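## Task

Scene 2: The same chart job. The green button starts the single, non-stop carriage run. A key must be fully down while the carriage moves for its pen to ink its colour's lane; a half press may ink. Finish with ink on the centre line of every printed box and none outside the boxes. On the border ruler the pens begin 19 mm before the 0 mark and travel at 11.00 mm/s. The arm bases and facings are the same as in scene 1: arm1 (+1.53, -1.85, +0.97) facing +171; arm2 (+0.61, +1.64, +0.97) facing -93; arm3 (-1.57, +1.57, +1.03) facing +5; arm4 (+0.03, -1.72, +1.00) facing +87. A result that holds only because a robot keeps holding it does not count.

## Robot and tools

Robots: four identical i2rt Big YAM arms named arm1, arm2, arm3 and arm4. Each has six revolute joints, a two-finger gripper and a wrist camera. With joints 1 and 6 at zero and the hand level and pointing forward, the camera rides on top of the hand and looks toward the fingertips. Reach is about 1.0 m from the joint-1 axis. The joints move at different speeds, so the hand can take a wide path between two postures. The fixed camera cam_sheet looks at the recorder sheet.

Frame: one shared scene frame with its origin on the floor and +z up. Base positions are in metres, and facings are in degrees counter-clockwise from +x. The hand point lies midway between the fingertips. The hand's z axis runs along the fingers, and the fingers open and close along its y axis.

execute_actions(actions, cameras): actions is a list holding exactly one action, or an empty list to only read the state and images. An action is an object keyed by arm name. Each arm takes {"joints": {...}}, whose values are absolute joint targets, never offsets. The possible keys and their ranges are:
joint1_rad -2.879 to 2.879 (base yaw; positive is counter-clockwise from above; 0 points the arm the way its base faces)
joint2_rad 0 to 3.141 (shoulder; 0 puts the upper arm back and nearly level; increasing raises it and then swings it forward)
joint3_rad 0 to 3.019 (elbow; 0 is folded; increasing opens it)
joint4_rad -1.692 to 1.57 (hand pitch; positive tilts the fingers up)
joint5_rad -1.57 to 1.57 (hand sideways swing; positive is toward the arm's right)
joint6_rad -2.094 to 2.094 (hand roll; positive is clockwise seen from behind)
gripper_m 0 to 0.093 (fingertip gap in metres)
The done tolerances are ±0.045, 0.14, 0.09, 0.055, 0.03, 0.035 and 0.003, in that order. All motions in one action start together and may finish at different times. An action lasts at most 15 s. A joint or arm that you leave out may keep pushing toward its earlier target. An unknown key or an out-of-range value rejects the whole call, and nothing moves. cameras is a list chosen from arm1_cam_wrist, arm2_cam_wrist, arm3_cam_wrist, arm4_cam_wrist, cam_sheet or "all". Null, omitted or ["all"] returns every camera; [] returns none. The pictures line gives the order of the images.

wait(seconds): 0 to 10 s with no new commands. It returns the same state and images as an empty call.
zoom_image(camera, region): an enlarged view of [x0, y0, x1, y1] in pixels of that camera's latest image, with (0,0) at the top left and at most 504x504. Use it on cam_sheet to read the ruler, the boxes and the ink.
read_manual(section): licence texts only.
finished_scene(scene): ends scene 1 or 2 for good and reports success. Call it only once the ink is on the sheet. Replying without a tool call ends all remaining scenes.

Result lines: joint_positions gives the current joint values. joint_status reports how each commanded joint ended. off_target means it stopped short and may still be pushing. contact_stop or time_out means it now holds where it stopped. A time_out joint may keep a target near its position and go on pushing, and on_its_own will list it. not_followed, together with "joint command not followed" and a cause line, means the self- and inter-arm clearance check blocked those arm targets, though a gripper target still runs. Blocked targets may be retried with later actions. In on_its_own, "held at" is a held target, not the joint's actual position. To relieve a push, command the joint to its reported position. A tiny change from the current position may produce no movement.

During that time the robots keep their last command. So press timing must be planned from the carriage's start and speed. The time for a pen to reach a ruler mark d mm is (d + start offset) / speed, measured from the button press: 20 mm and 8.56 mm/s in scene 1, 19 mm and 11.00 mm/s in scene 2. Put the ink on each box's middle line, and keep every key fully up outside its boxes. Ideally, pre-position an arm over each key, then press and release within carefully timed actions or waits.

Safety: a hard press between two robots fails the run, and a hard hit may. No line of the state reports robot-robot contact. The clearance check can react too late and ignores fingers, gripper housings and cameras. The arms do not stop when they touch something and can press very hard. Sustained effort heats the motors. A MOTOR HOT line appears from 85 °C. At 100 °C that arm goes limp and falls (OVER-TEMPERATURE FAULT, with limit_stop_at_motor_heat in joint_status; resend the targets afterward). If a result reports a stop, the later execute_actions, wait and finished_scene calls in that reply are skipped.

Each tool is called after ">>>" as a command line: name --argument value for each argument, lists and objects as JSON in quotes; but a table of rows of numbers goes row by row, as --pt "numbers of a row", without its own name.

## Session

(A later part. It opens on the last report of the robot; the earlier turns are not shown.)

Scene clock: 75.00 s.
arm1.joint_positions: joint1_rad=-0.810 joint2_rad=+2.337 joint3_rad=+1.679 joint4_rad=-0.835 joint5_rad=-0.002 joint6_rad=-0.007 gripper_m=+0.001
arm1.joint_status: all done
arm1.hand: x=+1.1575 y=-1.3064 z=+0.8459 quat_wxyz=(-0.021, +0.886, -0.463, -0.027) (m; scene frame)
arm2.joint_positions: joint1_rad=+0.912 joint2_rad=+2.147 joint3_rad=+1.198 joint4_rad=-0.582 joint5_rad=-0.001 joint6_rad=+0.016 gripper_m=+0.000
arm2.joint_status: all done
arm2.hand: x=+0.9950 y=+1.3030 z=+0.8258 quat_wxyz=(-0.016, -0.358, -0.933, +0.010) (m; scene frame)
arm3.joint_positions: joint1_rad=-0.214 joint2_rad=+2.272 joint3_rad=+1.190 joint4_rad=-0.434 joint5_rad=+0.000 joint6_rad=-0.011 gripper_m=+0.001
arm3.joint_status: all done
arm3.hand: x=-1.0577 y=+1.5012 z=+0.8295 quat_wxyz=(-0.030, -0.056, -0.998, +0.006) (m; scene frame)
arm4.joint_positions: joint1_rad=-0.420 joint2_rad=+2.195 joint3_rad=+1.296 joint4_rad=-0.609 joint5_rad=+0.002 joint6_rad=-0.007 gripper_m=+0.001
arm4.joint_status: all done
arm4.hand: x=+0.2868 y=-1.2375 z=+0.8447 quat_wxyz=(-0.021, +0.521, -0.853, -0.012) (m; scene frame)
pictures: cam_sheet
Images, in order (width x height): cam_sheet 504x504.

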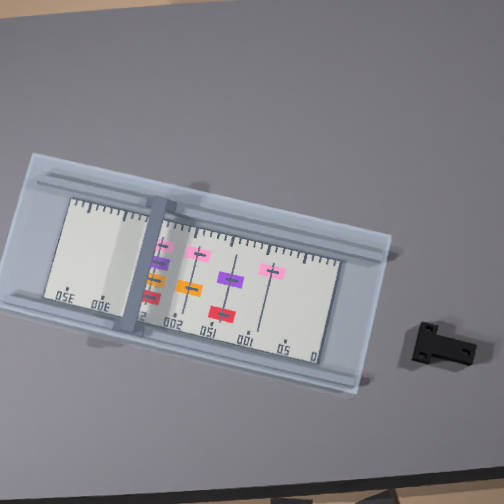

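>>> execute_actions --actions '[]' --cameras '["cam_sheet"]'

>>> zoom_image --camera "cam_sheet" --region '[120, 210, 390, 390]'

Scene clock: 75.40 s.
arm1.joint_positions: joint1_rad=-0.810 joint2_rad=+2.337 joint3_rad=+1.679 joint4_rad=-0.835 joint5_rad=-0.002 joint6_rad=-0.007 gripper_m=+0.001
arm1.joint_status: all done
arm1.hand: x=+1.1575 y=-1.3064 z=+0.8459 quat_wxyz=(-0.021, +0.886, -0.463, -0.027) (m; scene frame)
arm2.joint_positions: joint1_rad=+0.912 joint2_rad=+2.147 joint3_rad=+1.198 joint4_rad=-0.582 joint5_rad=-0.001 joint6_rad=+0.016 gripper_m=+0.000
arm2.joint_status: all done
arm2.hand: x=+0.9950 y=+1.3030 z=+0.8258 quat_wxyz=(-0.016, -0.358, -0.933, +0.010) (m; scene frame)
arm3.joint_positions: joint1_rad=-0.214 joint2_rad=+2.272 joint3_rad=+1.190 joint4_rad=-0.434 joint5_rad=+0.000 joint6_rad=-0.011 gripper_m=+0.001
arm3.joint_status: all done
arm3.hand: x=-1.0577 y=+1.5012 z=+0.8295 quat_wxyz=(-0.030, -0.056, -0.998, +0.006) (m; scene frame)
arm4.joint_positions: joint1_rad=-0.420 joint2_rad=+2.195 joint3_rad=+1.296 joint4_rad=-0.609 joint5_rad=+0.002 joint6_rad=-0.007 gripper_m=+0.001
arm4.joint_status: all done
arm4.hand: x=+0.2868 y=-1.2375 z=+0.8447 quat_wxyz=(-0.021, +0.521, -0.853, -0.012) (m; scene frame)
pictures: cam_sheet
Images, in order (width x height): cam_sheet 504x504.

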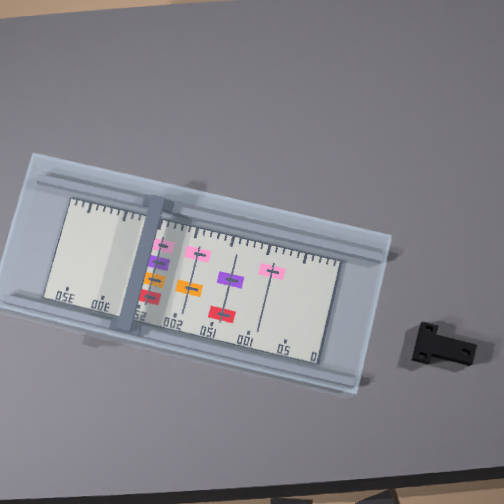

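Region (120, 210, 390, 390) of cam_sheet's 504x504 image, scaled by 1.867, with more detail than that image has.

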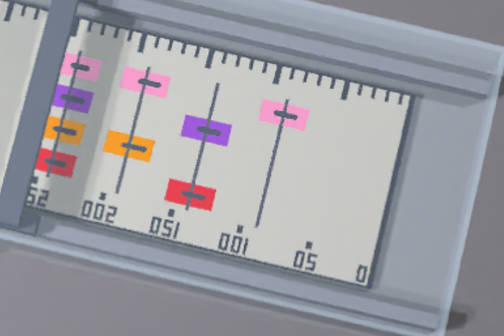

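>>> wait --seconds 10

Scene clock: 86.13 s.
arm1.joint_positions: joint1_rad=-0.810 joint2_rad=+2.337 joint3_rad=+1.679 joint4_rad=-0.835 joint5_rad=-0.002 joint6_rad=-0.007 gripper_m=+0.001
arm1.joint_status: all done
arm1.hand: x=+1.1575 y=-1.3064 z=+0.8459 quat_wxyz=(-0.021, +0.886, -0.463, -0.027) (m; scene frame)
arm2.joint_positions: joint1_rad=+0.912 joint2_rad=+2.147 joint3_rad=+1.198 joint4_rad=-0.582 joint5_rad=-0.001 joint6_rad=+0.016 gripper_m=+0.000
arm2.joint_status: all done
arm2.hand: x=+0.9950 y=+1.3030 z=+0.8258 quat_wxyz=(-0.016, -0.358, -0.933, +0.010) (m; scene frame)
arm3.joint_positions: joint1_rad=-0.214 joint2_rad=+2.272 joint3_rad=+1.190 joint4_rad=-0.434 joint5_rad=+0.000 joint6_rad=-0.011 gripper_m=+0.001
arm3.joint_status: all done
arm3.hand: x=-1.0577 y=+1.5012 z=+0.8295 quat_wxyz=(-0.030, -0.056, -0.998, +0.006) (m; scene frame)
arm4.joint_positions: joint1_rad=-0.420 joint2_rad=+2.195 joint3_rad=+1.296 joint4_rad=-0.609 joint5_rad=+0.002 joint6_rad=-0.007 gripper_m=+0.001
arm4.joint_status: all done
arm4.hand: x=+0.2868 y=-1.2375 z=+0.8447 quat_wxyz=(-0.021, +0.521, -0.853, -0.012) (m; scene frame)
wait: 10.00 s; at rest from the start
pictures: arm1_cam_wrist, arm2_cam_wrist, arm3_cam_wrist, arm4_cam_wrist, cam_sheet
Images, in order (width x height): arm1_cam_wrist 504x504, arm2_cam_wrist 504x504, arm3_cam_wrist 504x504, arm4_cam_wrist 504x504, cam_sheet 504x504.

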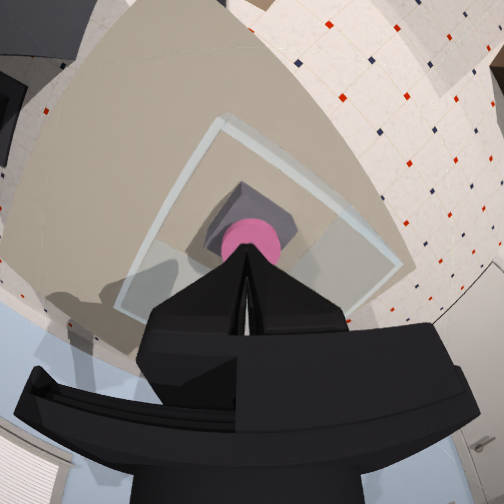

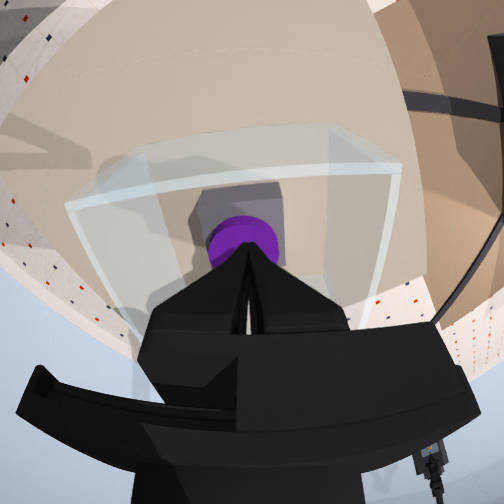

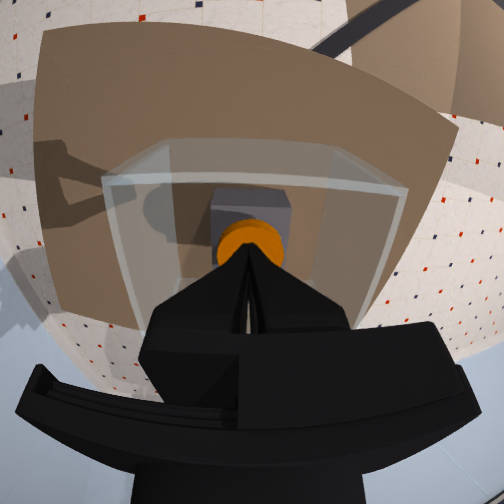

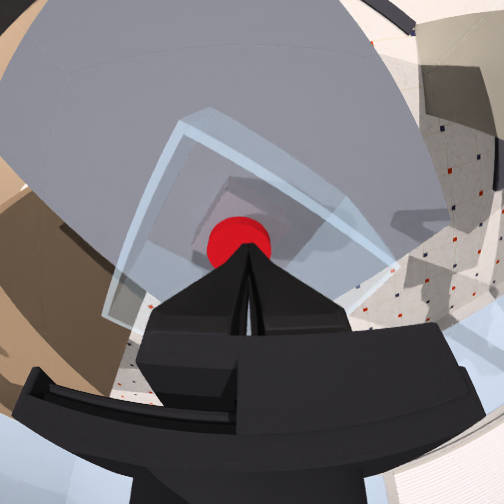

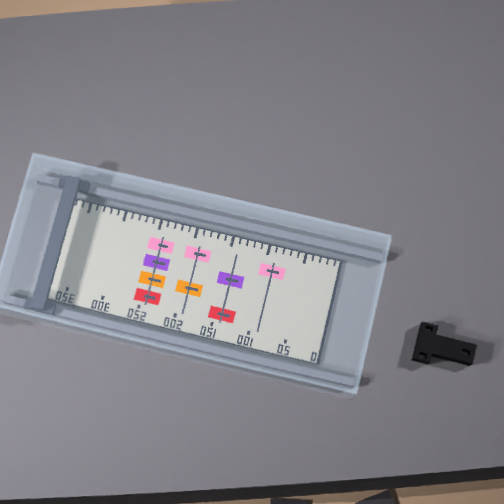

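>>> finished_scene --scene 2

The scene is finished: the task was done.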